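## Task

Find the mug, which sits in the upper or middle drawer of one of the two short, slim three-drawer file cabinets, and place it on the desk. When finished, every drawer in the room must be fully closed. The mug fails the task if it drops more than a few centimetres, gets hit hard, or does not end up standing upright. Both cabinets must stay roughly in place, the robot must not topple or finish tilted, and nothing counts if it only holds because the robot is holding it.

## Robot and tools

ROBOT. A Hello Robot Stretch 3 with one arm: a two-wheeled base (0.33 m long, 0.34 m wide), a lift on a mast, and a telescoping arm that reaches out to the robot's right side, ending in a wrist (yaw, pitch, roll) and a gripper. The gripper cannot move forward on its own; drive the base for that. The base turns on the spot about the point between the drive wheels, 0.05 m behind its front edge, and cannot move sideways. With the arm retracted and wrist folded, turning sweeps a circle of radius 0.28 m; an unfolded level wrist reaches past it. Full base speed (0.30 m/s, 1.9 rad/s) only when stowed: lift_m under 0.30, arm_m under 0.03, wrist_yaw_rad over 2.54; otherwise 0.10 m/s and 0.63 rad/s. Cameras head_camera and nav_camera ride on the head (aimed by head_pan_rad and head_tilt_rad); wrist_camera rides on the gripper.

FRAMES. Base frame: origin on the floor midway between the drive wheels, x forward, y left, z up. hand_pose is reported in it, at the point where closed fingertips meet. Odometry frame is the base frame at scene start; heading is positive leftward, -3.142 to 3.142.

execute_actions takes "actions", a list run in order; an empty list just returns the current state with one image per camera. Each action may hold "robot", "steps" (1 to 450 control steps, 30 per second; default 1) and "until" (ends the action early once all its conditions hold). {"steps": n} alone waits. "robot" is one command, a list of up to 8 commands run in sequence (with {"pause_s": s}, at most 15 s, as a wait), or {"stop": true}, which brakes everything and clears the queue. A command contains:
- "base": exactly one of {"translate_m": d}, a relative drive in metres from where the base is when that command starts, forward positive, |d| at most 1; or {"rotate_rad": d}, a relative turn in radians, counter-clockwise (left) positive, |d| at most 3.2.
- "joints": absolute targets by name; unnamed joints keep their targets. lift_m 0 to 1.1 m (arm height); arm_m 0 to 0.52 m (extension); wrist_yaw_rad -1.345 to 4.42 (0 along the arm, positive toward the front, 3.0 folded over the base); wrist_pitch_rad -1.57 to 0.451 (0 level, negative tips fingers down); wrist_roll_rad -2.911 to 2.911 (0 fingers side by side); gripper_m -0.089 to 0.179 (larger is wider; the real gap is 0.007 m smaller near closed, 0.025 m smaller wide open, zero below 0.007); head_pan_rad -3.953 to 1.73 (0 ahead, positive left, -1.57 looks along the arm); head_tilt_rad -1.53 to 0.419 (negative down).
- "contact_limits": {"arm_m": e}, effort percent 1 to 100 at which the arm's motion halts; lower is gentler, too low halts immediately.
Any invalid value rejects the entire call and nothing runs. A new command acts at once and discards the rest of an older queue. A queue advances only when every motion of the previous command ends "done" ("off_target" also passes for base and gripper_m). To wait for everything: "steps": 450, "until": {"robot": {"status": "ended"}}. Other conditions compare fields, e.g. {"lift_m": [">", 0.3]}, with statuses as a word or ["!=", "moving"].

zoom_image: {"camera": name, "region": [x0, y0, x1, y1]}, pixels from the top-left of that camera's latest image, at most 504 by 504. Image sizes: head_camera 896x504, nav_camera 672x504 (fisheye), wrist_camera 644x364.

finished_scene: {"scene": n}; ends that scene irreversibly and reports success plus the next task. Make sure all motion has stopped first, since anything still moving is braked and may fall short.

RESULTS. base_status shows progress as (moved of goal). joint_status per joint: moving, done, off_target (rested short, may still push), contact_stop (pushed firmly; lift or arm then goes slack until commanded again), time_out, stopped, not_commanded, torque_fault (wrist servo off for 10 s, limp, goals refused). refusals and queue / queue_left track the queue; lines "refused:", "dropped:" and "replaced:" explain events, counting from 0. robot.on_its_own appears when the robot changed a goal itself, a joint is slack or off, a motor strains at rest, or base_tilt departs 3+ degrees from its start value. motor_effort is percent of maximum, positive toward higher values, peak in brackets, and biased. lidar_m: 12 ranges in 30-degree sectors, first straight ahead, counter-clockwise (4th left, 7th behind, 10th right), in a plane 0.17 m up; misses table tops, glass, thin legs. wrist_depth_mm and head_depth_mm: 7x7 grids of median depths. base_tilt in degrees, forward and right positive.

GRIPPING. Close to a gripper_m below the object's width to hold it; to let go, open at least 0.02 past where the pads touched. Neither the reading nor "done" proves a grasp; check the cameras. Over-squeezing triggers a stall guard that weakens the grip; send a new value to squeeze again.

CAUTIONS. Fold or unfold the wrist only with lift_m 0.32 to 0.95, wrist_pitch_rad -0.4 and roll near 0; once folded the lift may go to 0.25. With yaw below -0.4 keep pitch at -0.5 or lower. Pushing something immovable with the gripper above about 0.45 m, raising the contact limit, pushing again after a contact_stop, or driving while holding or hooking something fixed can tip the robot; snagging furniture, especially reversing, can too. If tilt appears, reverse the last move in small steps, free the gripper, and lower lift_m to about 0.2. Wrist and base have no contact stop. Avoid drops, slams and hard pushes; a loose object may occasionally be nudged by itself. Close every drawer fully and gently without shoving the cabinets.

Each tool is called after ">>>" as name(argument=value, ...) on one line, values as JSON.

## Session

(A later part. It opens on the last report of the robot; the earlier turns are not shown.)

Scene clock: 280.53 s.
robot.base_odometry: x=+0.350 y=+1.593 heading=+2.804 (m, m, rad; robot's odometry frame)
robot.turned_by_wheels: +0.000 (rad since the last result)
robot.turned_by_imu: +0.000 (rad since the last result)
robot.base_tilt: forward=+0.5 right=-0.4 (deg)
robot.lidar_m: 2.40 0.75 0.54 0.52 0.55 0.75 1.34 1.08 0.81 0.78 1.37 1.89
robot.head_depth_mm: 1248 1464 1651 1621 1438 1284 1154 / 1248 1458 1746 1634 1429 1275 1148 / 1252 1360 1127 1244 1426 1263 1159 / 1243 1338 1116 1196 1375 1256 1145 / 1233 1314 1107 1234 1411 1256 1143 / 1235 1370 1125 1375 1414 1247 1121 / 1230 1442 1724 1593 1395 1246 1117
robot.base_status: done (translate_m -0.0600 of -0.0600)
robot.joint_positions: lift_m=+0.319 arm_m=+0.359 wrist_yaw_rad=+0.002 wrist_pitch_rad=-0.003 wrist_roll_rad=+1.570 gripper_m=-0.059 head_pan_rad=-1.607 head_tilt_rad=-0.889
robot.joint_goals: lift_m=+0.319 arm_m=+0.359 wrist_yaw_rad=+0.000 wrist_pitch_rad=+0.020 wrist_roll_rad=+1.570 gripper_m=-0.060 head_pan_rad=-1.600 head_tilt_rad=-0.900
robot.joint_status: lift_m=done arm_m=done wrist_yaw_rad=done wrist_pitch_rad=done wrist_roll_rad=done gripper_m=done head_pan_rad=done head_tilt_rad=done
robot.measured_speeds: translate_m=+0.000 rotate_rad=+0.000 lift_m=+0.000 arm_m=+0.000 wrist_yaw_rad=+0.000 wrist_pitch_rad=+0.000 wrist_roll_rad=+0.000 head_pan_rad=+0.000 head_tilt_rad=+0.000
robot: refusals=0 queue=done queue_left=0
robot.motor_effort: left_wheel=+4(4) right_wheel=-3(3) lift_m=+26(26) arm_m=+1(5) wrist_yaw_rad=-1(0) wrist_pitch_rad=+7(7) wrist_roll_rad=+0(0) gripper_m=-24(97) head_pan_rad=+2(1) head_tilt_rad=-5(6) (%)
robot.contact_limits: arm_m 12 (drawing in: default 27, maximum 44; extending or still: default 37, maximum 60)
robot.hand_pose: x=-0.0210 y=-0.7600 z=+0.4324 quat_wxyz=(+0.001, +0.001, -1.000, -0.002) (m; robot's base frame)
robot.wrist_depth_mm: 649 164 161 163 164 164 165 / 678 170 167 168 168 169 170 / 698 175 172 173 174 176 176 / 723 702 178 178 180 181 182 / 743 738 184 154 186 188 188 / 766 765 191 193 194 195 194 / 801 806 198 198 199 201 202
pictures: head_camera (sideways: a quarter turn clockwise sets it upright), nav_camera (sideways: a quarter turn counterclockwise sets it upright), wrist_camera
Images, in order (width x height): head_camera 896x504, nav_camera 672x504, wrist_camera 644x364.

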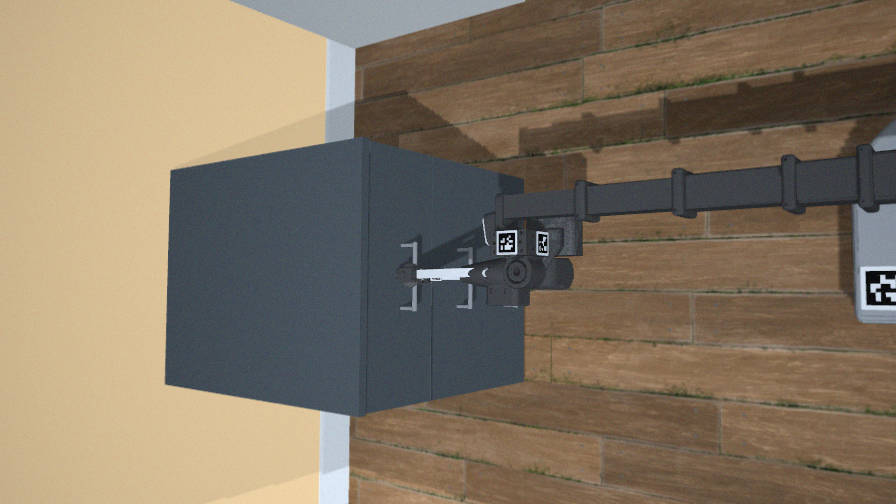

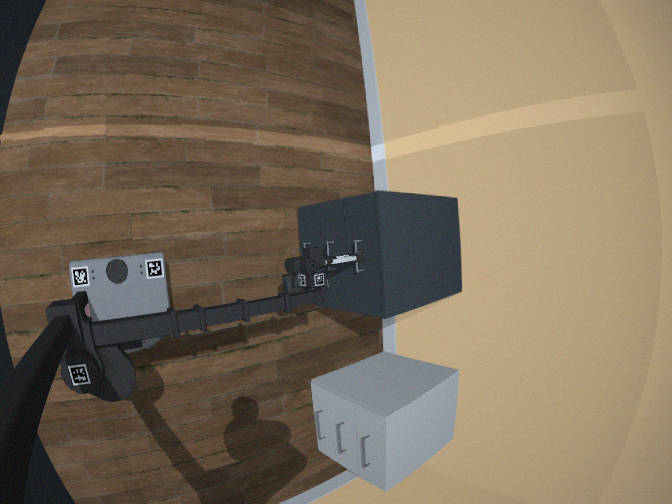

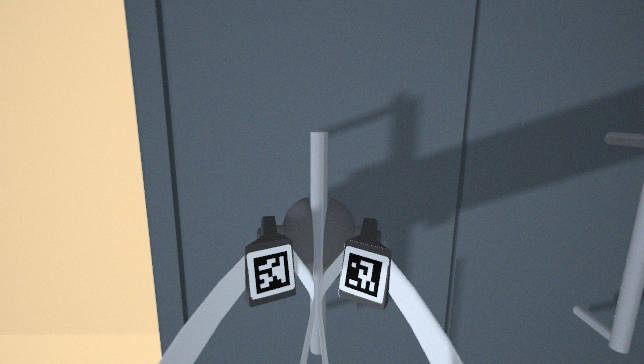

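>>> execute_actions(actions=[{"robot":{"joints":{"arm_m":0.12},"contact_limits":{"arm_m":16}},"steps":300,"until":{"robot":{"status":"ended"}}}])

Scene clock: 287.60 s.
robot.base_odometry: x=+0.350 y=+1.593 heading=+2.804 (m, m, rad; robot's odometry frame)
robot.turned_by_wheels: +0.000 (rad since the last result)
robot.turned_by_imu: +0.000 (rad since the last result)
robot.base_tilt: forward=+0.5 right=-0.7 (deg)
robot.lidar_m: 2.41 0.75 0.54 0.52 0.54 0.75 1.35 1.08 0.80 0.78 1.37 1.89
robot.head_depth_mm: 1247 1469 1670 1617 1449 1276 1147 / 1251 1466 1764 1654 1430 1276 1151 / 1238 1356 1148 1133 1379 1287 - / 1237 1334 1141 1144 1380 - 1157 / 1240 1321 1135 1147 1371 1256 1145 / 1230 1380 1161 1157 1363 1250 1127 / 1233 1441 1716 1599 1392 1242 1121
robot.base_status: done (translate_m -0.0600 of -0.0600)
robot.joint_positions: lift_m=+0.319 arm_m=+0.120 wrist_yaw_rad=+0.006 wrist_pitch_rad=-0.005 wrist_roll_rad=+1.570 gripper_m=-0.050 head_pan_rad=-1.607 head_tilt_rad=-0.889
robot.joint_goals: lift_m=+0.319 arm_m=+0.120 wrist_yaw_rad=+0.000 wrist_pitch_rad=+0.020 wrist_roll_rad=+1.570 gripper_m=-0.051 head_pan_rad=-1.600 head_tilt_rad=-0.900
robot.joint_status: lift_m=done arm_m=done wrist_yaw_rad=done wrist_pitch_rad=done wrist_roll_rad=done gripper_m=done head_pan_rad=done head_tilt_rad=done
robot.measured_speeds: translate_m=+0.000 rotate_rad=+0.000 lift_m=+0.000 arm_m=+0.000 wrist_yaw_rad=+0.000 wrist_pitch_rad=+0.000 wrist_roll_rad=+0.000 head_pan_rad=+0.000 head_tilt_rad=+0.000
robot: refusals=0 queue=done queue_left=0
robot.on_its_own: gripper_m is held at -0.051, not at your -0.060, by its stall guard, which is not easing now
robot.motor_effort: left_wheel=+5(5) right_wheel=-5(5) lift_m=+26(26) arm_m=-5(11) wrist_yaw_rad=-4(4) wrist_pitch_rad=+8(8) wrist_roll_rad=+1(0) gripper_m=-20(22) head_pan_rad=+2(2) head_tilt_rad=-6(5) (%)
robot.contact_limits: arm_m 16 (drawing in: default 27, maximum 44; extending or still: default 37, maximum 60)
robot.hand_pose: x=-0.0199 y=-0.5214 z=+0.4318 quat_wxyz=(+0.001, +0.003, -1.000, -0.003) (m; robot's base frame)
robot.wrist_depth_mm: 864 857 161 161 162 387 388 / 900 895 166 167 168 398 400 / 938 921 171 172 173 413 411 / 943 949 177 177 179 426 425 / - - 183 153 186 439 442 / - - 190 192 193 456 461 / - - 197 198 200 729 500
pictures: head_camera (sideways: a quarter turn clockwise sets it upright), nav_camera (sideways: a quarter turn counterclockwise sets it upright), wrist_camera
Images, in order (width x height): head_camera 896x504, nav_camera 672x504, wrist_camera 644x364.

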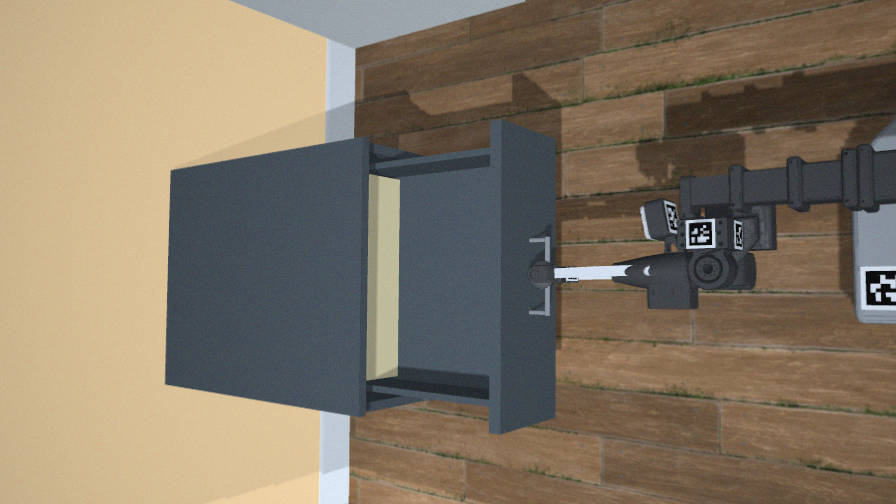

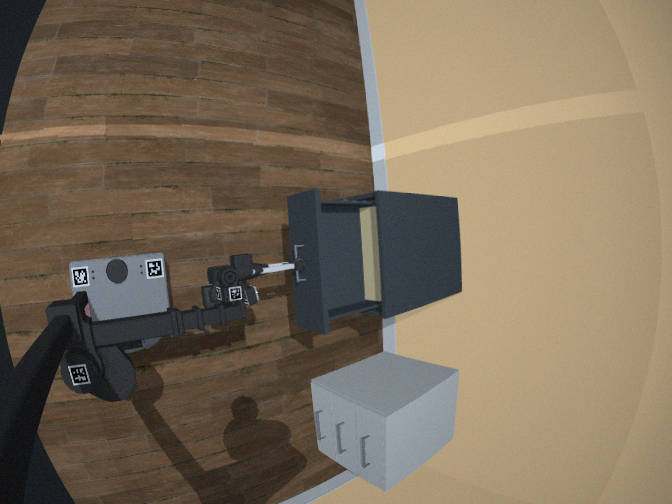

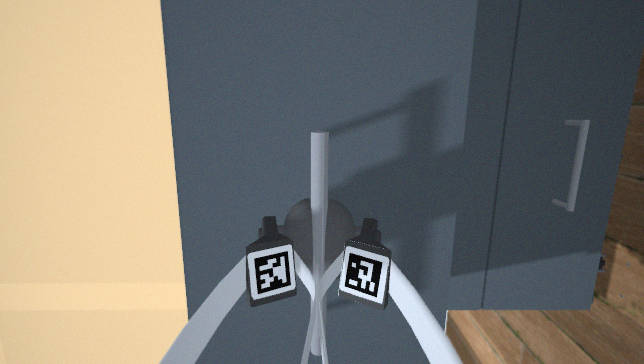

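>>> execute_actions(actions=[{"robot":{"joints":{"arm_m":0.363},"contact_limits":{"arm_m":18}},"steps":300,"until":{"robot":{"status":"ended"}}},{"robot":{"joints":{"gripper_m":0.055}},"steps":100,"until":{"robot":{"gripper_m":[">",0.04]}}},{"robot":{"joints":{"arm_m":0.318}},"steps":100,"until":{"robot":{"arm_m":["<",0.325]}}},{"robot":{"joints":{"lift_m":0.165}},"steps":200,"until":{"robot":{"lift_m":["<",0.17]}}},{"robot":{"joints":{"arm_m":0.359},"contact_limits":{"arm_m":12}},"steps":200,"until":{"robot":{"status":"ended"}}}])

Scene clock: 312.60 s.
robot.base_odometry: x=+0.350 y=+1.593 heading=+2.804 (m, m, rad; robot's odometry frame)
robot.turned_by_wheels: +0.000 (rad since the last result)
robot.turned_by_imu: +0.000 (rad since the last result)
robot.base_tilt: forward=+0.3 right=-0.6 (deg)
robot.lidar_m: 2.40 0.75 0.54 0.52 0.54 0.75 1.35 1.08 0.80 0.77 1.38 1.89
robot.head_depth_mm: 1244 1452 1646 1626 1440 1278 1158 / 1244 1456 1755 1639 1433 1276 1145 / 1239 1368 1124 1246 1436 1276 1163 / 1245 1330 1113 1231 1440 1266 1158 / 1239 1326 1107 1234 1408 1259 1139 / 1232 1378 1123 1372 1397 1254 1125 / 1233 1438 1707 1596 1405 1246 1121
robot.base_status: done (translate_m -0.0600 of -0.0600)
robot.joint_positions: lift_m=+0.165 arm_m=+0.359 wrist_yaw_rad=+0.001 wrist_pitch_rad=-0.003 wrist_roll_rad=+1.570 gripper_m=+0.055 head_pan_rad=-1.607 head_tilt_rad=-0.889
robot.joint_goals: lift_m=+0.165 arm_m=+0.359 wrist_yaw_rad=+0.000 wrist_pitch_rad=+0.020 wrist_roll_rad=+1.570 gripper_m=+0.055 head_pan_rad=-1.600 head_tilt_rad=-0.900
robot.joint_status: lift_m=done arm_m=done wrist_yaw_rad=done wrist_pitch_rad=done wrist_roll_rad=done gripper_m=done head_pan_rad=done head_tilt_rad=done
robot.measured_speeds: translate_m=+0.000 rotate_rad=+0.000 lift_m=+0.000 arm_m=+0.000 wrist_yaw_rad=+0.000 wrist_pitch_rad=+0.000 wrist_roll_rad=+0.000 head_pan_rad=+0.000 head_tilt_rad=+0.000
robot: refusals=0 queue=done queue_left=0
robot.motor_effort: left_wheel=+3(5) right_wheel=-2(6) lift_m=+18(26) arm_m=+4(8) wrist_yaw_rad=+0(3) wrist_pitch_rad=+8(20) wrist_roll_rad=+1(0) gripper_m=+1(90) head_pan_rad=+2(2) head_tilt_rad=-6(6) (%)
robot.contact_limits: arm_m 12 (drawing in: default 27, maximum 44; extending or still: default 37, maximum 60)
robot.hand_pose: x=-0.0212 y=-0.7598 z=+0.2788 quat_wxyz=(+0.001, +0.000, -1.000, -0.002) (m; robot's base frame)
robot.wrist_depth_mm: 161 163 163 164 164 165 165 / 167 167 167 168 169 170 171 / 172 172 173 174 176 176 176 / 178 178 179 179 179 181 183 / 184 185 184 185 186 187 189 / 190 190 194 192 - 194 194 / 196 198 199 200 201 201 202
pictures: head_camera (sideways: a quarter turn clockwise sets it upright), nav_camera (sideways: a quarter turn counterclockwise sets it upright), wrist_camera
Images, in order (width x height): head_camera 896x504, nav_camera 672x504, wrist_camera 644x364.

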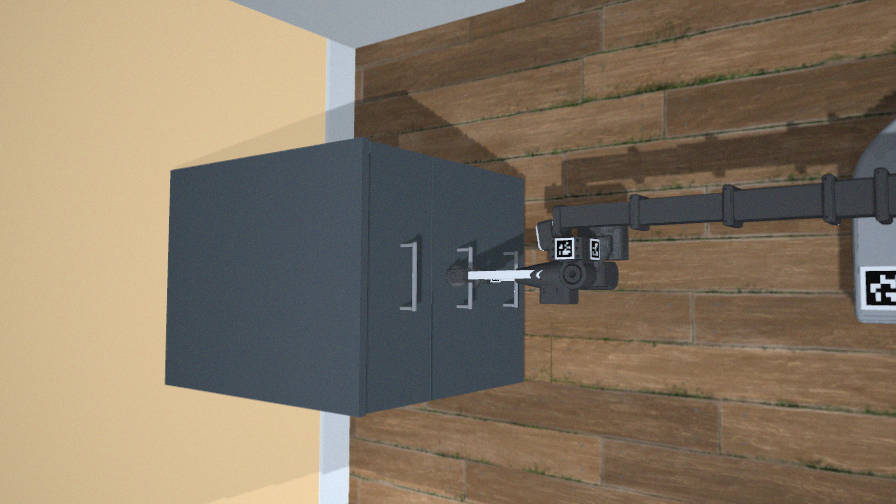

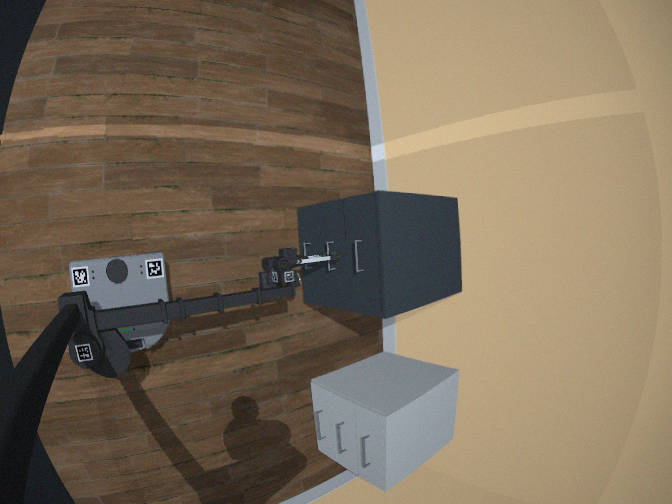

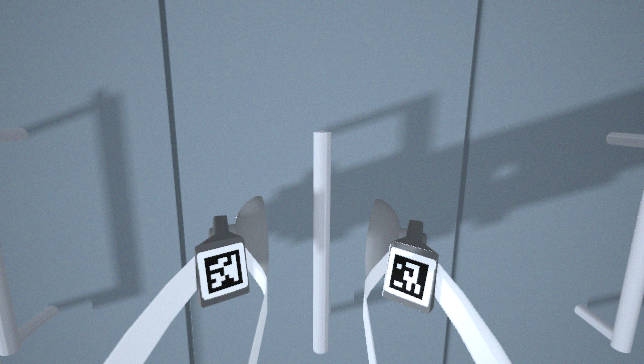

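>>> execute_actions(actions=[{"robot":{"joints":{"gripper_m":-0.05,"head_tilt_rad":-0.95}},"steps":100,"until":{"robot":{"gripper_m_status":["!=","moving"]}}},{"steps":6},{"robot":{"joints":{"arm_m":0.12},"contact_limits":{"arm_m":16}},"steps":300,"until":{"robot":{"status":"ended"}}}])

Scene clock: 322.30 s.
robot.base_odometry: x=+0.350 y=+1.593 heading=+2.804 (m, m, rad; robot's odometry frame)
robot.turned_by_wheels: +0.000 (rad since the last result)
robot.turned_by_imu: +0.000 (rad since the last result)
robot.base_tilt: forward=+0.4 right=-0.7 (deg)
robot.lidar_m: 2.40 0.75 0.54 0.52 0.55 0.75 1.35 1.08 0.80 0.78 1.37 1.90
robot.head_depth_mm: 1282 1512 1710 1562 1405 1267 1148 / 1273 1501 1725 1578 1400 1256 1153 / 1273 1249 1109 1274 1329 1269 - / 1277 1243 1095 1230 1323 - 1166 / 1265 1230 1097 1258 1316 1239 1146 / 1266 1319 1106 1460 1327 1237 1122 / 1262 1487 1703 1535 1365 1232 1115
robot.base_status: done (translate_m -0.0600 of -0.0600)
robot.joint_positions: lift_m=+0.165 arm_m=+0.120 wrist_yaw_rad=+0.005 wrist_pitch_rad=-0.009 wrist_roll_rad=+1.570 gripper_m=-0.049 head_pan_rad=-1.607 head_tilt_rad=-0.938
robot.joint_goals: lift_m=+0.165 arm_m=+0.120 wrist_yaw_rad=+0.000 wrist_pitch_rad=+0.020 wrist_roll_rad=+1.570 gripper_m=-0.050 head_pan_rad=-1.600 head_tilt_rad=-0.950
robot.joint_status: lift_m=done arm_m=done wrist_yaw_rad=done wrist_pitch_rad=done wrist_roll_rad=done gripper_m=done head_pan_rad=done head_tilt_rad=done
robot.measured_speeds: translate_m=+0.000 rotate_rad=+0.000 lift_m=+0.000 arm_m=+0.000 wrist_yaw_rad=+0.000 wrist_pitch_rad=+0.000 wrist_roll_rad=+0.000 head_pan_rad=+0.000 head_tilt_rad=+0.000
robot: refusals=0 queue=done queue_left=0
robot.motor_effort: left_wheel=+4(4) right_wheel=-4(6) lift_m=+18(18) arm_m=-5(10) wrist_yaw_rad=-4(3) wrist_pitch_rad=+9(9) wrist_roll_rad=+1(0) gripper_m=-20(96) head_pan_rad=+2(2) head_tilt_rad=-6(15) (%)
robot.contact_limits: arm_m 16 (drawing in: default 27, maximum 44; extending or still: default 37, maximum 60)
robot.hand_pose: x=-0.0200 y=-0.5213 z=+0.2772 quat_wxyz=(+0.001, +0.003, -1.000, -0.005) (m; robot's base frame)
robot.wrist_depth_mm: 866 378 161 162 163 390 323 / 890 390 166 168 167 396 320 / 934 405 172 172 174 413 321 / 966 417 177 178 179 425 320 / - 436 182 154 185 438 320 / - 450 190 194 192 451 321 / - - 197 198 201 467 318
pictures: head_camera (sideways: a quarter turn clockwise sets it upright), nav_camera (sideways: a quarter turn counterclockwise sets it upright), wrist_camera
Images, in order (width x height): head_camera 896x504, nav_camera 672x504, wrist_camera 644x364.

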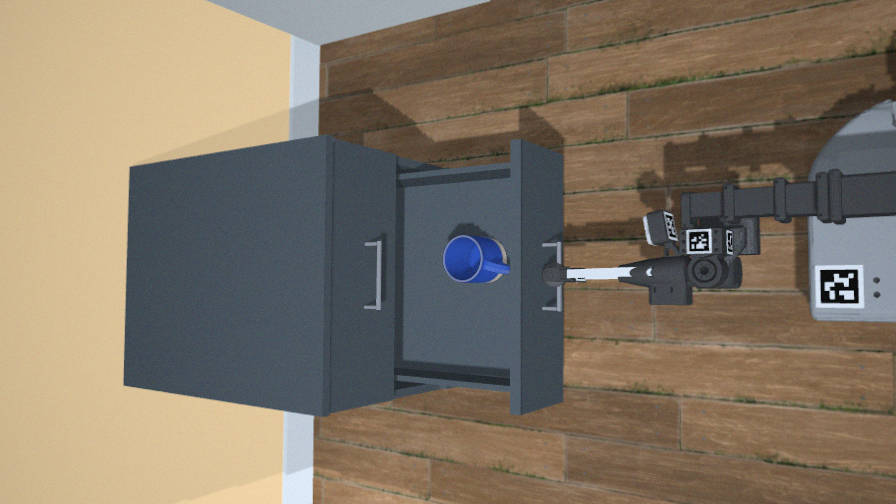

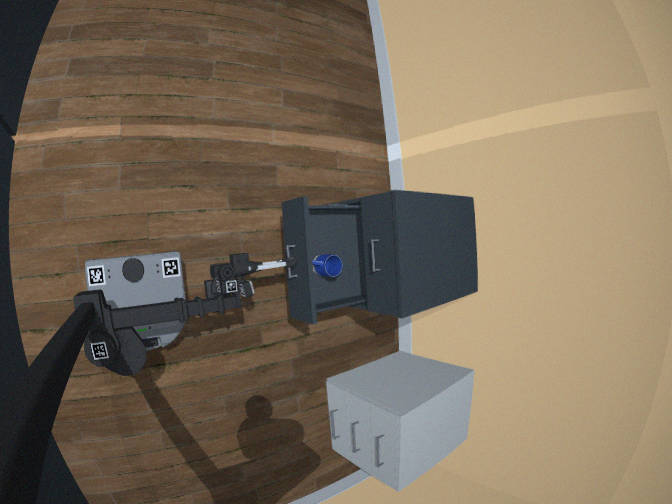

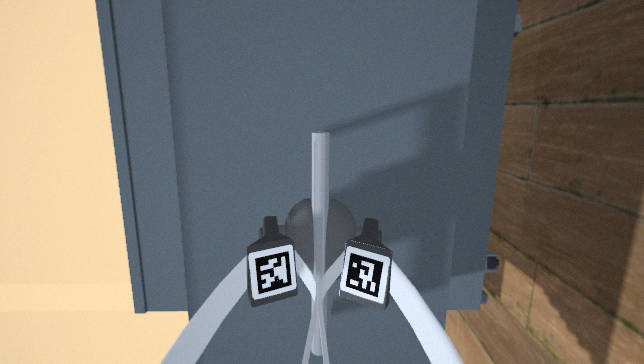

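Mug found in the dark cabinet's middle drawer. Zooming in.

>>> zoom_image(camera="head_camera", region=[320, 130, 620, 420])

>>> zoom_image(camera="head_camera", region=[420, 210, 540, 310])

Region (320, 130, 620, 420) of head_camera's 896x504 image, scaled by 1.680, with more detail than that image has; it fills the top 487 rows of this view, and the rest is white.

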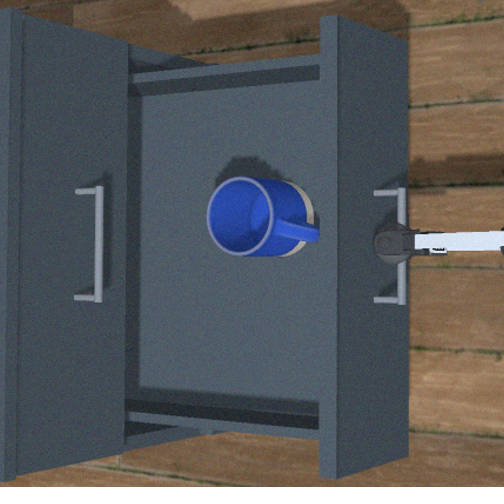

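Region (420, 210, 540, 310) of head_camera's 896x504 image, scaled by 4.200, with more detail than that image has.

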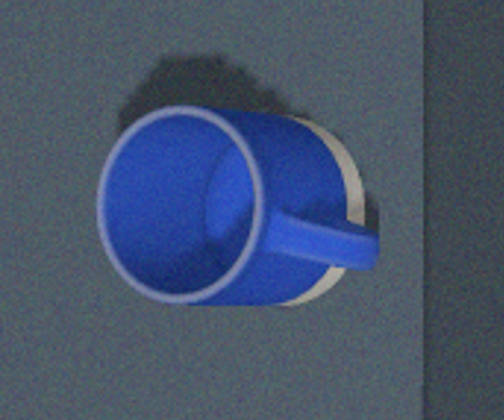

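>>> execute_actions(actions=[{"robot":{"joints":{"gripper_m":0.055}},"steps":100,"until":{"robot":{"gripper_m":[">",0.04]}}},{"robot":{"joints":{"arm_m":0.075}},"steps":100,"until":{"robot":{"arm_m":["<",0.084]}}},{"robot":[{"base":{"rotate_rad":0.39}},{"base":{"translate_m":-0.239}}],"steps":1},{"robot":{"joints":{"lift_m":0.49,"wrist_pitch_rad":-1.0,"wrist_roll_rad":0.0,"wrist_yaw_rad":-0.39,"gripper_m":0.14,"head_pan_rad":-1.65,"head_tilt_rad":-1.0}},"steps":200,"until":{"robot":{"base_status":["!=","moving"]}}},{"robot":{"base":{"translate_m":-0.239}},"steps":200,"until":{"robot":{"lift_m":[">",0.38]}}},{"robot":{"joints":{"arm_m":0.361},"contact_limits":{"arm_m":12}},"steps":300,"until":{"robot":{"status":"ended"}}}])

Scene clock: 449.60 s.
robot.base_odometry: x=+0.588 y=+1.605 heading=-3.090 (m, m, rad; robot's odometry frame)
robot.turned_by_wheels: +0.390 (rad since the last result)
robot.turned_by_imu: +0.389 (rad since the last result)
robot.base_tilt: forward=+0.3 right=-0.4 (deg)
robot.lidar_m: 1.01 0.67 0.62 0.62 0.78 1.13 1.14 0.78 0.68 0.69 1.56 2.62
robot.head_depth_mm: 1144 1327 1616 1531 1372 1253 1136 / 1188 1171 1064 1495 1373 1242 1150 / 1232 1161 1029 1198 1336 1237 - / 1269 1154 1039 1198 1294 1230 - / 1317 1169 1061 1233 1311 1225 1125 / 1375 1649 1649 1214 1333 1223 1113 / 1436 1737 1669 1477 1334 1207 1110
robot.base_status: done (translate_m -0.2390 of -0.2390)
robot.joint_positions: lift_m=+0.490 arm_m=+0.361 wrist_yaw_rad=-0.388 wrist_pitch_rad=-1.006 wrist_roll_rad=+0.003 gripper_m=+0.140 head_pan_rad=-1.643 head_tilt_rad=-0.988
robot.joint_goals: lift_m=+0.490 arm_m=+0.361 wrist_yaw_rad=-0.390 wrist_pitch_rad=-1.000 wrist_roll_rad=+0.000 gripper_m=+0.140 head_pan_rad=-1.650 head_tilt_rad=-1.000
robot.joint_status: lift_m=done arm_m=done wrist_yaw_rad=done wrist_pitch_rad=done wrist_roll_rad=done gripper_m=done head_pan_rad=done head_tilt_rad=done
robot.measured_speeds: translate_m=+0.000 rotate_rad=+0.000 lift_m=+0.000 arm_m=+0.000 wrist_yaw_rad=+0.000 wrist_pitch_rad=+0.000 wrist_roll_rad=+0.000 head_pan_rad=+0.000 head_tilt_rad=+0.000
robot: refusals=0 queue=done queue_left=0
robot.motor_effort: left_wheel=-2(10) right_wheel=+3(7) lift_m=+26(28) arm_m=+5(3) wrist_yaw_rad=-1(3) wrist_pitch_rad=+2(9) wrist_roll_rad=-1(2) gripper_m=+1(82) head_pan_rad=-2(5) head_tilt_rad=-6(14) (%)
robot.contact_limits: arm_m 12 (drawing in: default 27, maximum 44; extending or still: default 37, maximum 60)
robot.hand_pose: x=-0.0658 y=-0.6136 z=+0.3991 quat_wxyz=(+0.541, +0.214, -0.674, -0.455) (m; robot's base frame)
robot.wrist_depth_mm: 167 166 166 165 165 163 163 / 206 196 195 193 201 202 200 / 306 352 377 381 378 299 619 / 574 354 361 363 362 587 597 / 279 339 342 328 341 556 558 / 257 322 324 316 325 - 528 / 280 307 306 307 308 270 507
pictures: head_camera (sideways: a quarter turn clockwise sets it upright), nav_camera (sideways: a quarter turn counterclockwise sets it upright), wrist_camera
Images, in order (width x height): head_camera 896x504, nav_camera 672x504, wrist_camera 644x364.

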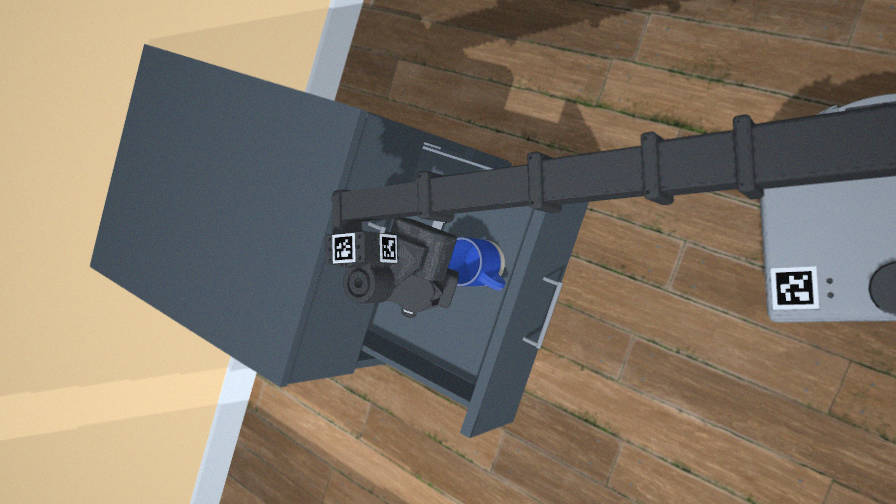

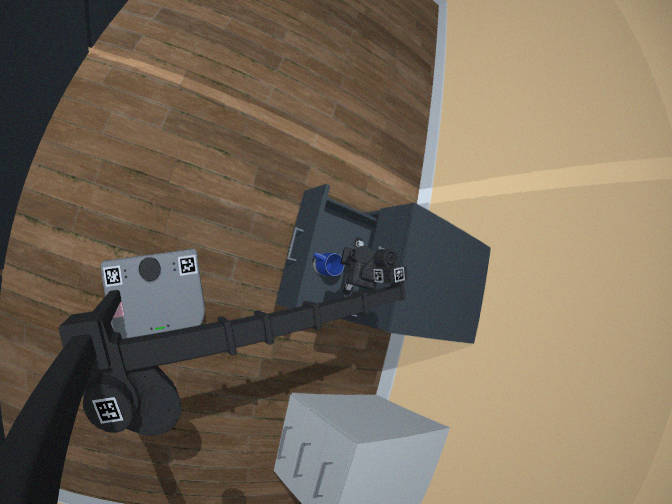

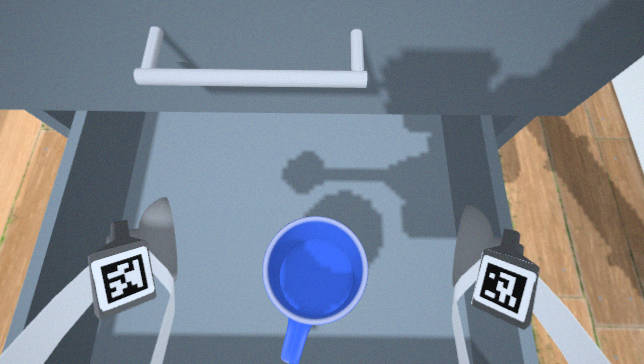

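>>> execute_actions(actions=[{"robot":{"joints":{"lift_m":0.356}},"steps":300,"until":{"robot":{"status":"ended"}}}])

Scene clock: 475.77 s.
robot.base_odometry: x=+0.588 y=+1.605 heading=-3.090 (m, m, rad; robot's odometry frame)
robot.turned_by_wheels: +0.000 (rad since the last result)
robot.turned_by_imu: +0.000 (rad since the last result)
robot.base_tilt: forward=+0.5 right=-0.6 (deg)
robot.lidar_m: 1.01 0.67 0.62 0.62 0.78 1.13 1.14 0.78 0.69 0.69 1.57 2.62
robot.head_depth_mm: 1150 1319 1622 1535 1371 1242 1133 / 1183 1173 1055 1500 1371 1239 1147 / 1228 1153 1032 1240 1366 1240 - / 1256 1150 1042 - 1240 1228 - / 1320 1165 1063 1244 1310 1228 1113 / 1371 1664 1648 1210 1334 1218 1108 / 1439 1748 1683 1491 1335 1215 1112
robot.base_status: done (translate_m -0.2390 of -0.2390)
robot.joint_positions: lift_m=+0.356 arm_m=+0.361 wrist_yaw_rad=-0.388 wrist_pitch_rad=-1.006 wrist_roll_rad=+0.003 gripper_m=+0.140 head_pan_rad=-1.643 head_tilt_rad=-0.988
robot.joint_goals: lift_m=+0.356 arm_m=+0.361 wrist_yaw_rad=-0.390 wrist_pitch_rad=-1.000 wrist_roll_rad=+0.000 gripper_m=+0.140 head_pan_rad=-1.650 head_tilt_rad=-1.000
robot.joint_status: lift_m=done arm_m=done wrist_yaw_rad=done wrist_pitch_rad=done wrist_roll_rad=done gripper_m=done head_pan_rad=done head_tilt_rad=done
robot.measured_speeds: translate_m=+0.000 rotate_rad=+0.000 lift_m=+0.000 arm_m=+0.000 wrist_yaw_rad=+0.000 wrist_pitch_rad=+0.000 wrist_roll_rad=+0.000 head_pan_rad=+0.000 head_tilt_rad=+0.000
robot: refusals=0 queue=done queue_left=0
robot.motor_effort: left_wheel=-3(3) right_wheel=+3(4) lift_m=+18(26) arm_m=+5(4) wrist_yaw_rad=-1(1) wrist_pitch_rad=+2(2) wrist_roll_rad=-1(1) gripper_m=+1(1) head_pan_rad=-3(2) head_tilt_rad=-7(7) (%)
robot.contact_limits: arm_m 12 (drawing in: default 27, maximum 44; extending or still: default 37, maximum 60)
robot.hand_pose: x=-0.0658 y=-0.6136 z=+0.2656 quat_wxyz=(+0.541, +0.214, -0.674, -0.455) (m; robot's base frame)
robot.wrist_depth_mm: 260 267 266 267 267 255 171 / 246 249 249 252 250 244 170 / 233 234 235 235 234 233 171 / 220 221 180 167 219 221 169 / 209 212 191 202 192 212 169 / 200 196 189 191 195 - 170 / 187 189 186 142 189 189 161
pictures: head_camera (sideways: a quarter turn clockwise sets it upright), nav_camera (sideways: a quarter turn counterclockwise sets it upright), wrist_camera
Images, in order (width x height): head_camera 896x504, nav_camera 672x504, wrist_camera 644x364.

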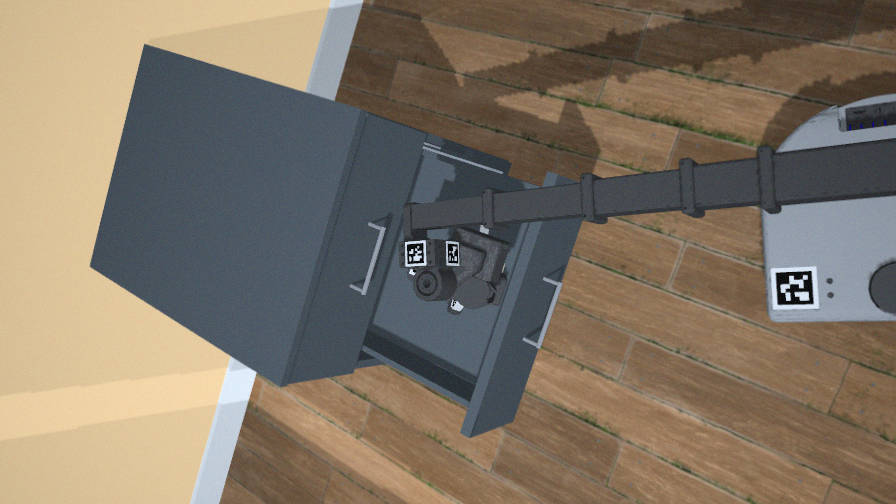

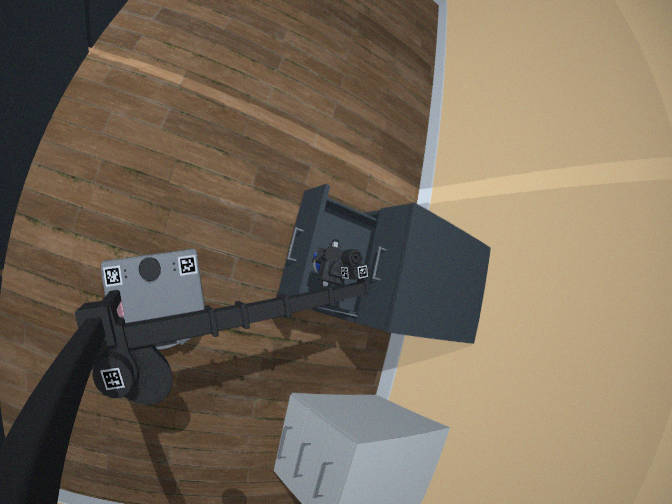

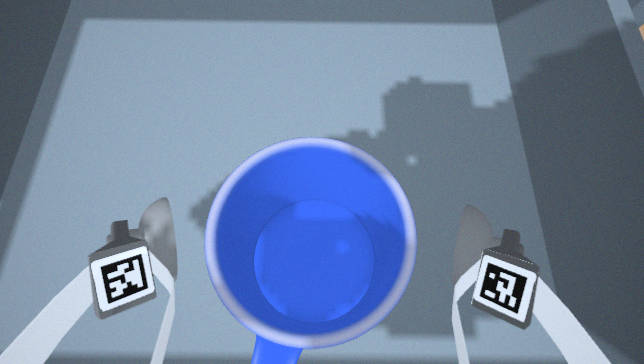

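>>> execute_actions(actions=[{"robot":{"joints":{"gripper_m":0.035}},"steps":100,"until":{"robot":{"status":"ended"}}},{"steps":8}])

Scene clock: 492.70 s.
robot.base_odometry: x=+0.588 y=+1.605 heading=-3.090 (m, m, rad; robot's odometry frame)
robot.turned_by_wheels: +0.000 (rad since the last result)
robot.turned_by_imu: +0.000 (rad since the last result)
robot.base_tilt: forward=+0.5 right=-0.5 (deg)
robot.lidar_m: 1.01 0.67 0.62 0.62 0.78 1.13 1.14 0.78 0.68 0.69 1.56 2.62
robot.head_depth_mm: 1152 1330 1599 1537 1369 1249 1130 / 1186 1169 1050 1502 1373 1240 1146 / 1239 1165 1031 1227 1358 1242 - / 1266 1154 1045 - 1240 1229 - / 1327 1177 1061 1237 1308 1223 1122 / 1371 1668 1649 1212 1324 1224 1114 / 1425 1737 1671 1487 1335 1213 1115
robot.base_status: done (translate_m -0.2390 of -0.2390)
robot.joint_positions: lift_m=+0.356 arm_m=+0.361 wrist_yaw_rad=-0.388 wrist_pitch_rad=-1.006 wrist_roll_rad=+0.003 gripper_m=+0.036 head_pan_rad=-1.643 head_tilt_rad=-0.988
robot.joint_goals: lift_m=+0.356 arm_m=+0.361 wrist_yaw_rad=-0.390 wrist_pitch_rad=-1.000 wrist_roll_rad=+0.000 gripper_m=+0.035 head_pan_rad=-1.650 head_tilt_rad=-1.000
robot.joint_status: lift_m=done arm_m=done wrist_yaw_rad=done wrist_pitch_rad=done wrist_roll_rad=done gripper_m=done head_pan_rad=done head_tilt_rad=done
robot.measured_speeds: translate_m=+0.000 rotate_rad=+0.000 lift_m=+0.000 arm_m=+0.000 wrist_yaw_rad=+0.000 wrist_pitch_rad=+0.000 wrist_roll_rad=+0.000 head_pan_rad=+0.000 head_tilt_rad=+0.000
robot: refusals=0 queue=done queue_left=0
robot.motor_effort: left_wheel=-2(3) right_wheel=+0(3) lift_m=+18(18) arm_m=+4(4) wrist_yaw_rad=-1(1) wrist_pitch_rad=+2(2) wrist_roll_rad=-1(1) gripper_m=-22(93) head_pan_rad=-2(3) head_tilt_rad=-6(6) (%)
robot.contact_limits: arm_m 12 (drawing in: default 27, maximum 44; extending or still: default 37, maximum 60)
robot.hand_pose: x=-0.0658 y=-0.6136 z=+0.2656 quat_wxyz=(+0.541, +0.214, -0.674, -0.455) (m; robot's base frame)
robot.wrist_depth_mm: 259 266 267 267 268 255 172 / 246 250 250 251 251 244 171 / 234 233 234 235 235 234 170 / 221 221 173 168 219 222 170 / 209 211 161 202 155 211 170 / 198 201 162 192 151 201 170 / 191 189 187 141 188 190 169
pictures: head_camera (sideways: a quarter turn clockwise sets it upright), nav_camera (sideways: a quarter turn counterclockwise sets it upright), wrist_camera
Images, in order (width x height): head_camera 896x504, nav_camera 672x504, wrist_camera 644x364.

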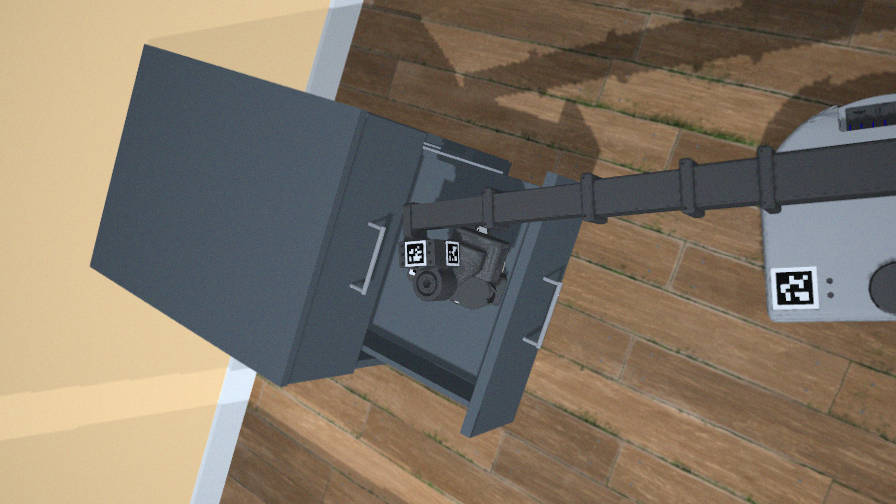

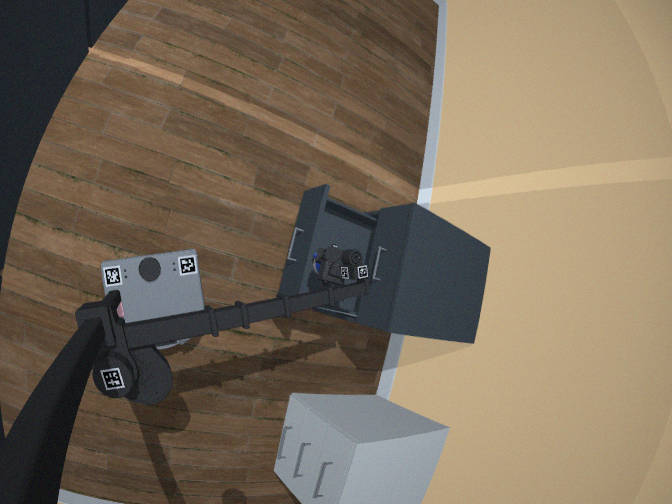

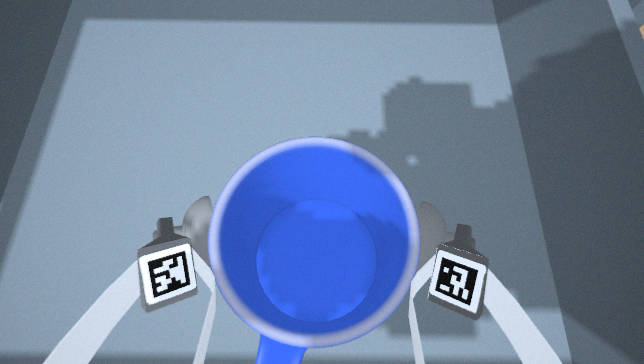

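>>> execute_actions(actions=[{"robot":{"joints":{"lift_m":0.378}},"steps":100,"until":{"robot":{"status":"ended"}}}])

Scene clock: 509.67 s.
robot.base_odometry: x=+0.588 y=+1.605 heading=-3.090 (m, m, rad; robot's odometry frame)
robot.turned_by_wheels: +0.000 (rad since the last result)
robot.turned_by_imu: +0.000 (rad since the last result)
robot.base_tilt: forward=+0.6 right=-0.5 (deg)
robot.lidar_m: 1.01 0.67 0.62 0.62 0.78 1.13 1.14 0.78 0.68 0.69 1.56 2.62
robot.head_depth_mm: 1144 1324 1607 1528 1373 1241 1140 / 1194 1173 1056 1512 1366 1238 1151 / 1228 1160 1038 1253 1361 1232 - / 1264 1149 1042 1196 1300 1228 - / 1320 1178 1064 1242 1314 1226 1115 / 1379 1651 1649 1216 1332 1224 1115 / 1441 1735 1678 1480 1329 1211 1110
robot.base_status: done (translate_m -0.2390 of -0.2390)
robot.joint_positions: lift_m=+0.378 arm_m=+0.361 wrist_yaw_rad=-0.388 wrist_pitch_rad=-1.018 wrist_roll_rad=+0.003 gripper_m=+0.039 head_pan_rad=-1.643 head_tilt_rad=-0.988
robot.joint_goals: lift_m=+0.378 arm_m=+0.361 wrist_yaw_rad=-0.390 wrist_pitch_rad=-1.000 wrist_roll_rad=+0.000 gripper_m=+0.038 head_pan_rad=-1.650 head_tilt_rad=-1.000
robot.joint_status: lift_m=done arm_m=done wrist_yaw_rad=done wrist_pitch_rad=done wrist_roll_rad=done gripper_m=done head_pan_rad=done head_tilt_rad=done
robot.measured_speeds: translate_m=+0.000 rotate_rad=+0.000 lift_m=+0.000 arm_m=+0.000 wrist_yaw_rad=+0.000 wrist_pitch_rad=+0.000 wrist_roll_rad=+0.000 head_pan_rad=+0.000 head_tilt_rad=+0.000
robot: refusals=0 queue=done queue_left=0
robot.motor_effort: left_wheel=-2(2) right_wheel=+2(3) lift_m=+27(28) arm_m=+4(4) wrist_yaw_rad=+0(1) wrist_pitch_rad=+6(7) wrist_roll_rad=-1(0) gripper_m=-18(21) head_pan_rad=-3(2) head_tilt_rad=-6(7) (%)
robot.contact_limits: arm_m 12 (drawing in: default 27, maximum 44; extending or still: default 37, maximum 60)
robot.hand_pose: x=-0.0648 y=-0.6112 z=+0.2857 quat_wxyz=(+0.538, +0.218, -0.673, -0.458) (m; robot's base frame)
robot.wrist_depth_mm: 262 289 288 291 289 257 189 / 263 271 271 272 271 253 188 / 251 254 255 256 257 251 178 / 240 241 184 178 240 239 169 / 228 229 158 205 162 227 169 / 217 219 177 194 161 217 169 / 208 206 205 138 209 207 169
pictures: head_camera (sideways: a quarter turn clockwise sets it upright), nav_camera (sideways: a quarter turn counterclockwise sets it upright), wrist_camera
Images, in order (width x height): head_camera 896x504, nav_camera 672x504, wrist_camera 644x364.

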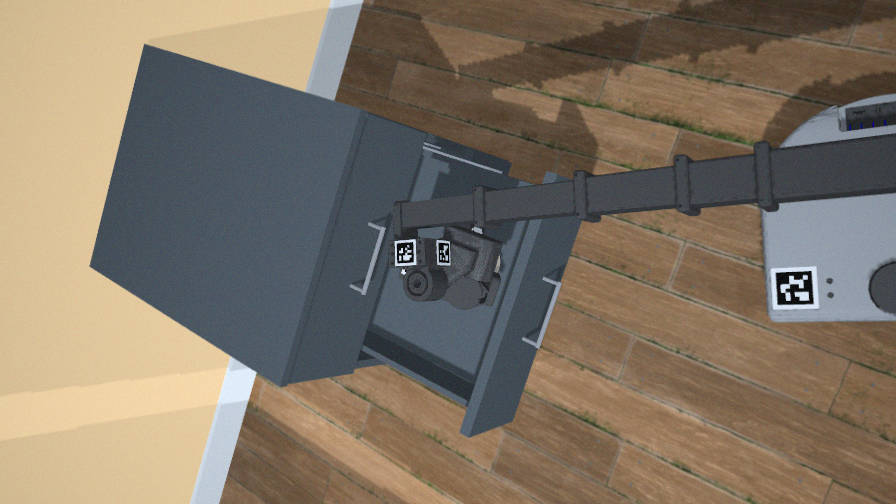

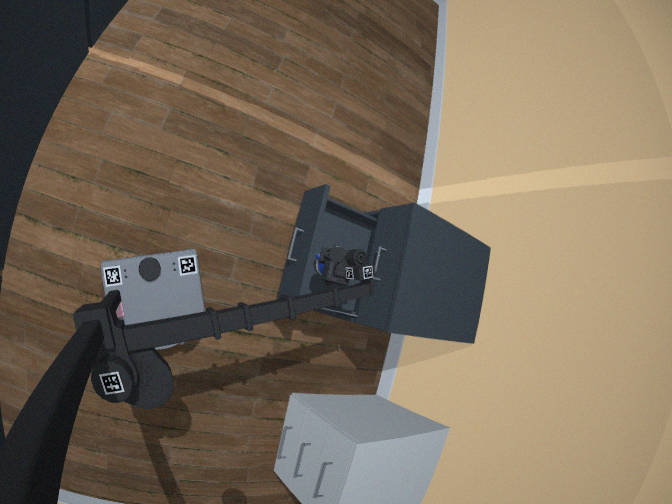

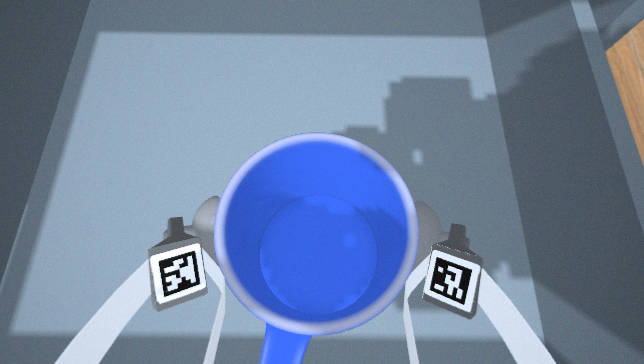

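>>> execute_actions(actions=[])

Scene clock: 514.30 s.
robot.base_odometry: x=+0.588 y=+1.605 heading=-3.090 (m, m, rad; robot's odometry frame)
robot.turned_by_wheels: +0.000 (rad since the last result)
robot.turned_by_imu: +0.000 (rad since the last result)
robot.base_tilt: forward=+0.6 right=-0.7 (deg)
robot.lidar_m: 1.01 0.67 0.62 0.62 0.78 1.13 1.14 0.78 0.68 0.69 1.57 2.63
robot.head_depth_mm: 1151 1324 1599 1530 1371 1248 1142 / 1187 1172 1055 1503 1372 1244 1150 / 1229 1160 1029 1254 1365 1241 - / 1263 1146 1045 1190 1296 1230 - / 1314 1173 1062 1247 1307 1223 1121 / 1377 1669 1637 1211 1329 1213 1115 / 1428 1730 1671 1488 1336 1218 1112
robot.base_status: done (translate_m -0.2390 of -0.2390)
robot.joint_positions: lift_m=+0.378 arm_m=+0.361 wrist_yaw_rad=-0.388 wrist_pitch_rad=-1.018 wrist_roll_rad=+0.003 gripper_m=+0.039 head_pan_rad=-1.643 head_tilt_rad=-0.988
robot.joint_goals: lift_m=+0.378 arm_m=+0.361 wrist_yaw_rad=-0.390 wrist_pitch_rad=-1.000 wrist_roll_rad=+0.000 gripper_m=+0.038 head_pan_rad=-1.650 head_tilt_rad=-1.000
robot.joint_status: lift_m=done arm_m=done wrist_yaw_rad=done wrist_pitch_rad=done wrist_roll_rad=done gripper_m=done head_pan_rad=done head_tilt_rad=done
robot.measured_speeds: translate_m=+0.000 rotate_rad=+0.000 lift_m=+0.000 arm_m=+0.000 wrist_yaw_rad=+0.000 wrist_pitch_rad=+0.000 wrist_roll_rad=+0.000 head_pan_rad=+0.000 head_tilt_rad=+0.000
robot: refusals=0 queue=done queue_left=0
robot.motor_effort: left_wheel=-3(3) right_wheel=+3(3) lift_m=+28(28) arm_m=+4(4) wrist_yaw_rad=-1(1) wrist_pitch_rad=+6(6) wrist_roll_rad=-1(1) gripper_m=-18(18) head_pan_rad=-2(2) head_tilt_rad=-7(7) (%)
robot.contact_limits: arm_m 12 (drawing in: default 27, maximum 44; extending or still: default 37, maximum 60)
robot.hand_pose: x=-0.0648 y=-0.6112 z=+0.2857 quat_wxyz=(+0.538, +0.218, -0.673, -0.458) (m; robot's base frame)
robot.wrist_depth_mm: 263 287 289 289 289 255 189 / 263 270 271 272 271 253 188 / 249 253 255 257 255 252 178 / 240 241 184 179 240 237 169 / 228 228 158 205 162 227 169 / 216 218 177 194 162 219 169 / 208 208 206 138 208 208 168
pictures: head_camera (sideways: a quarter turn clockwise sets it upright), nav_camera (sideways: a quarter turn counterclockwise sets it upright), wrist_camera
Images, in order (width x height): head_camera 896x504, nav_camera 672x504, wrist_camera 644x364.

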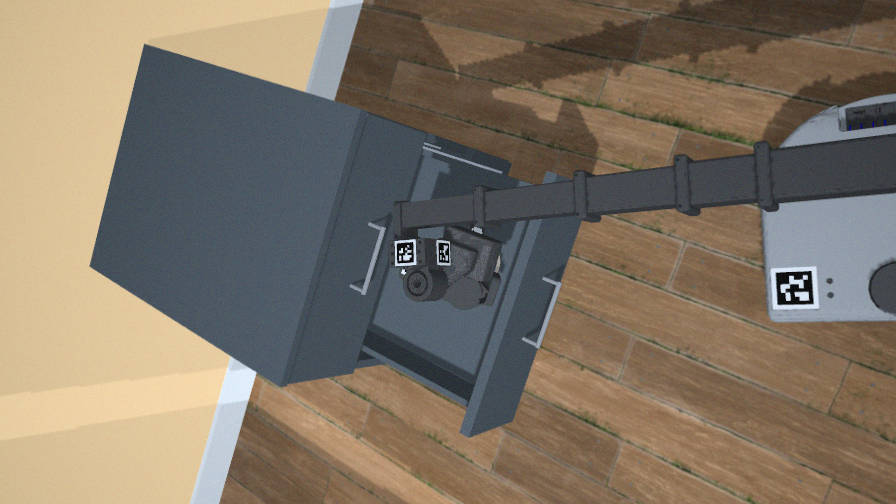

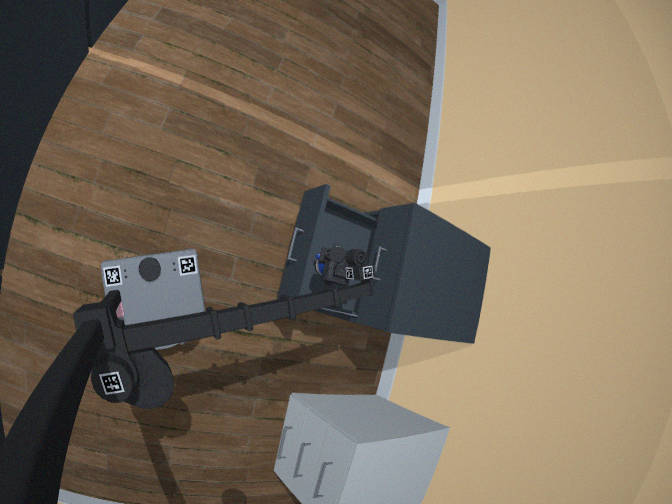

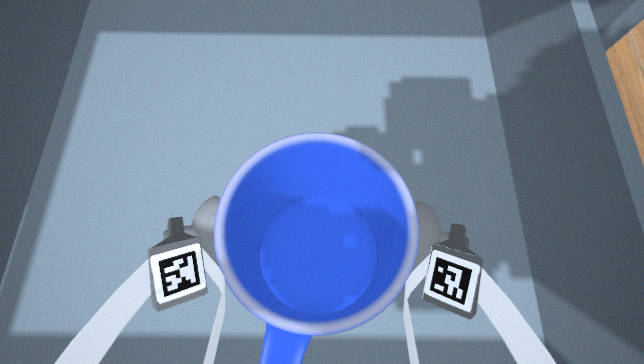

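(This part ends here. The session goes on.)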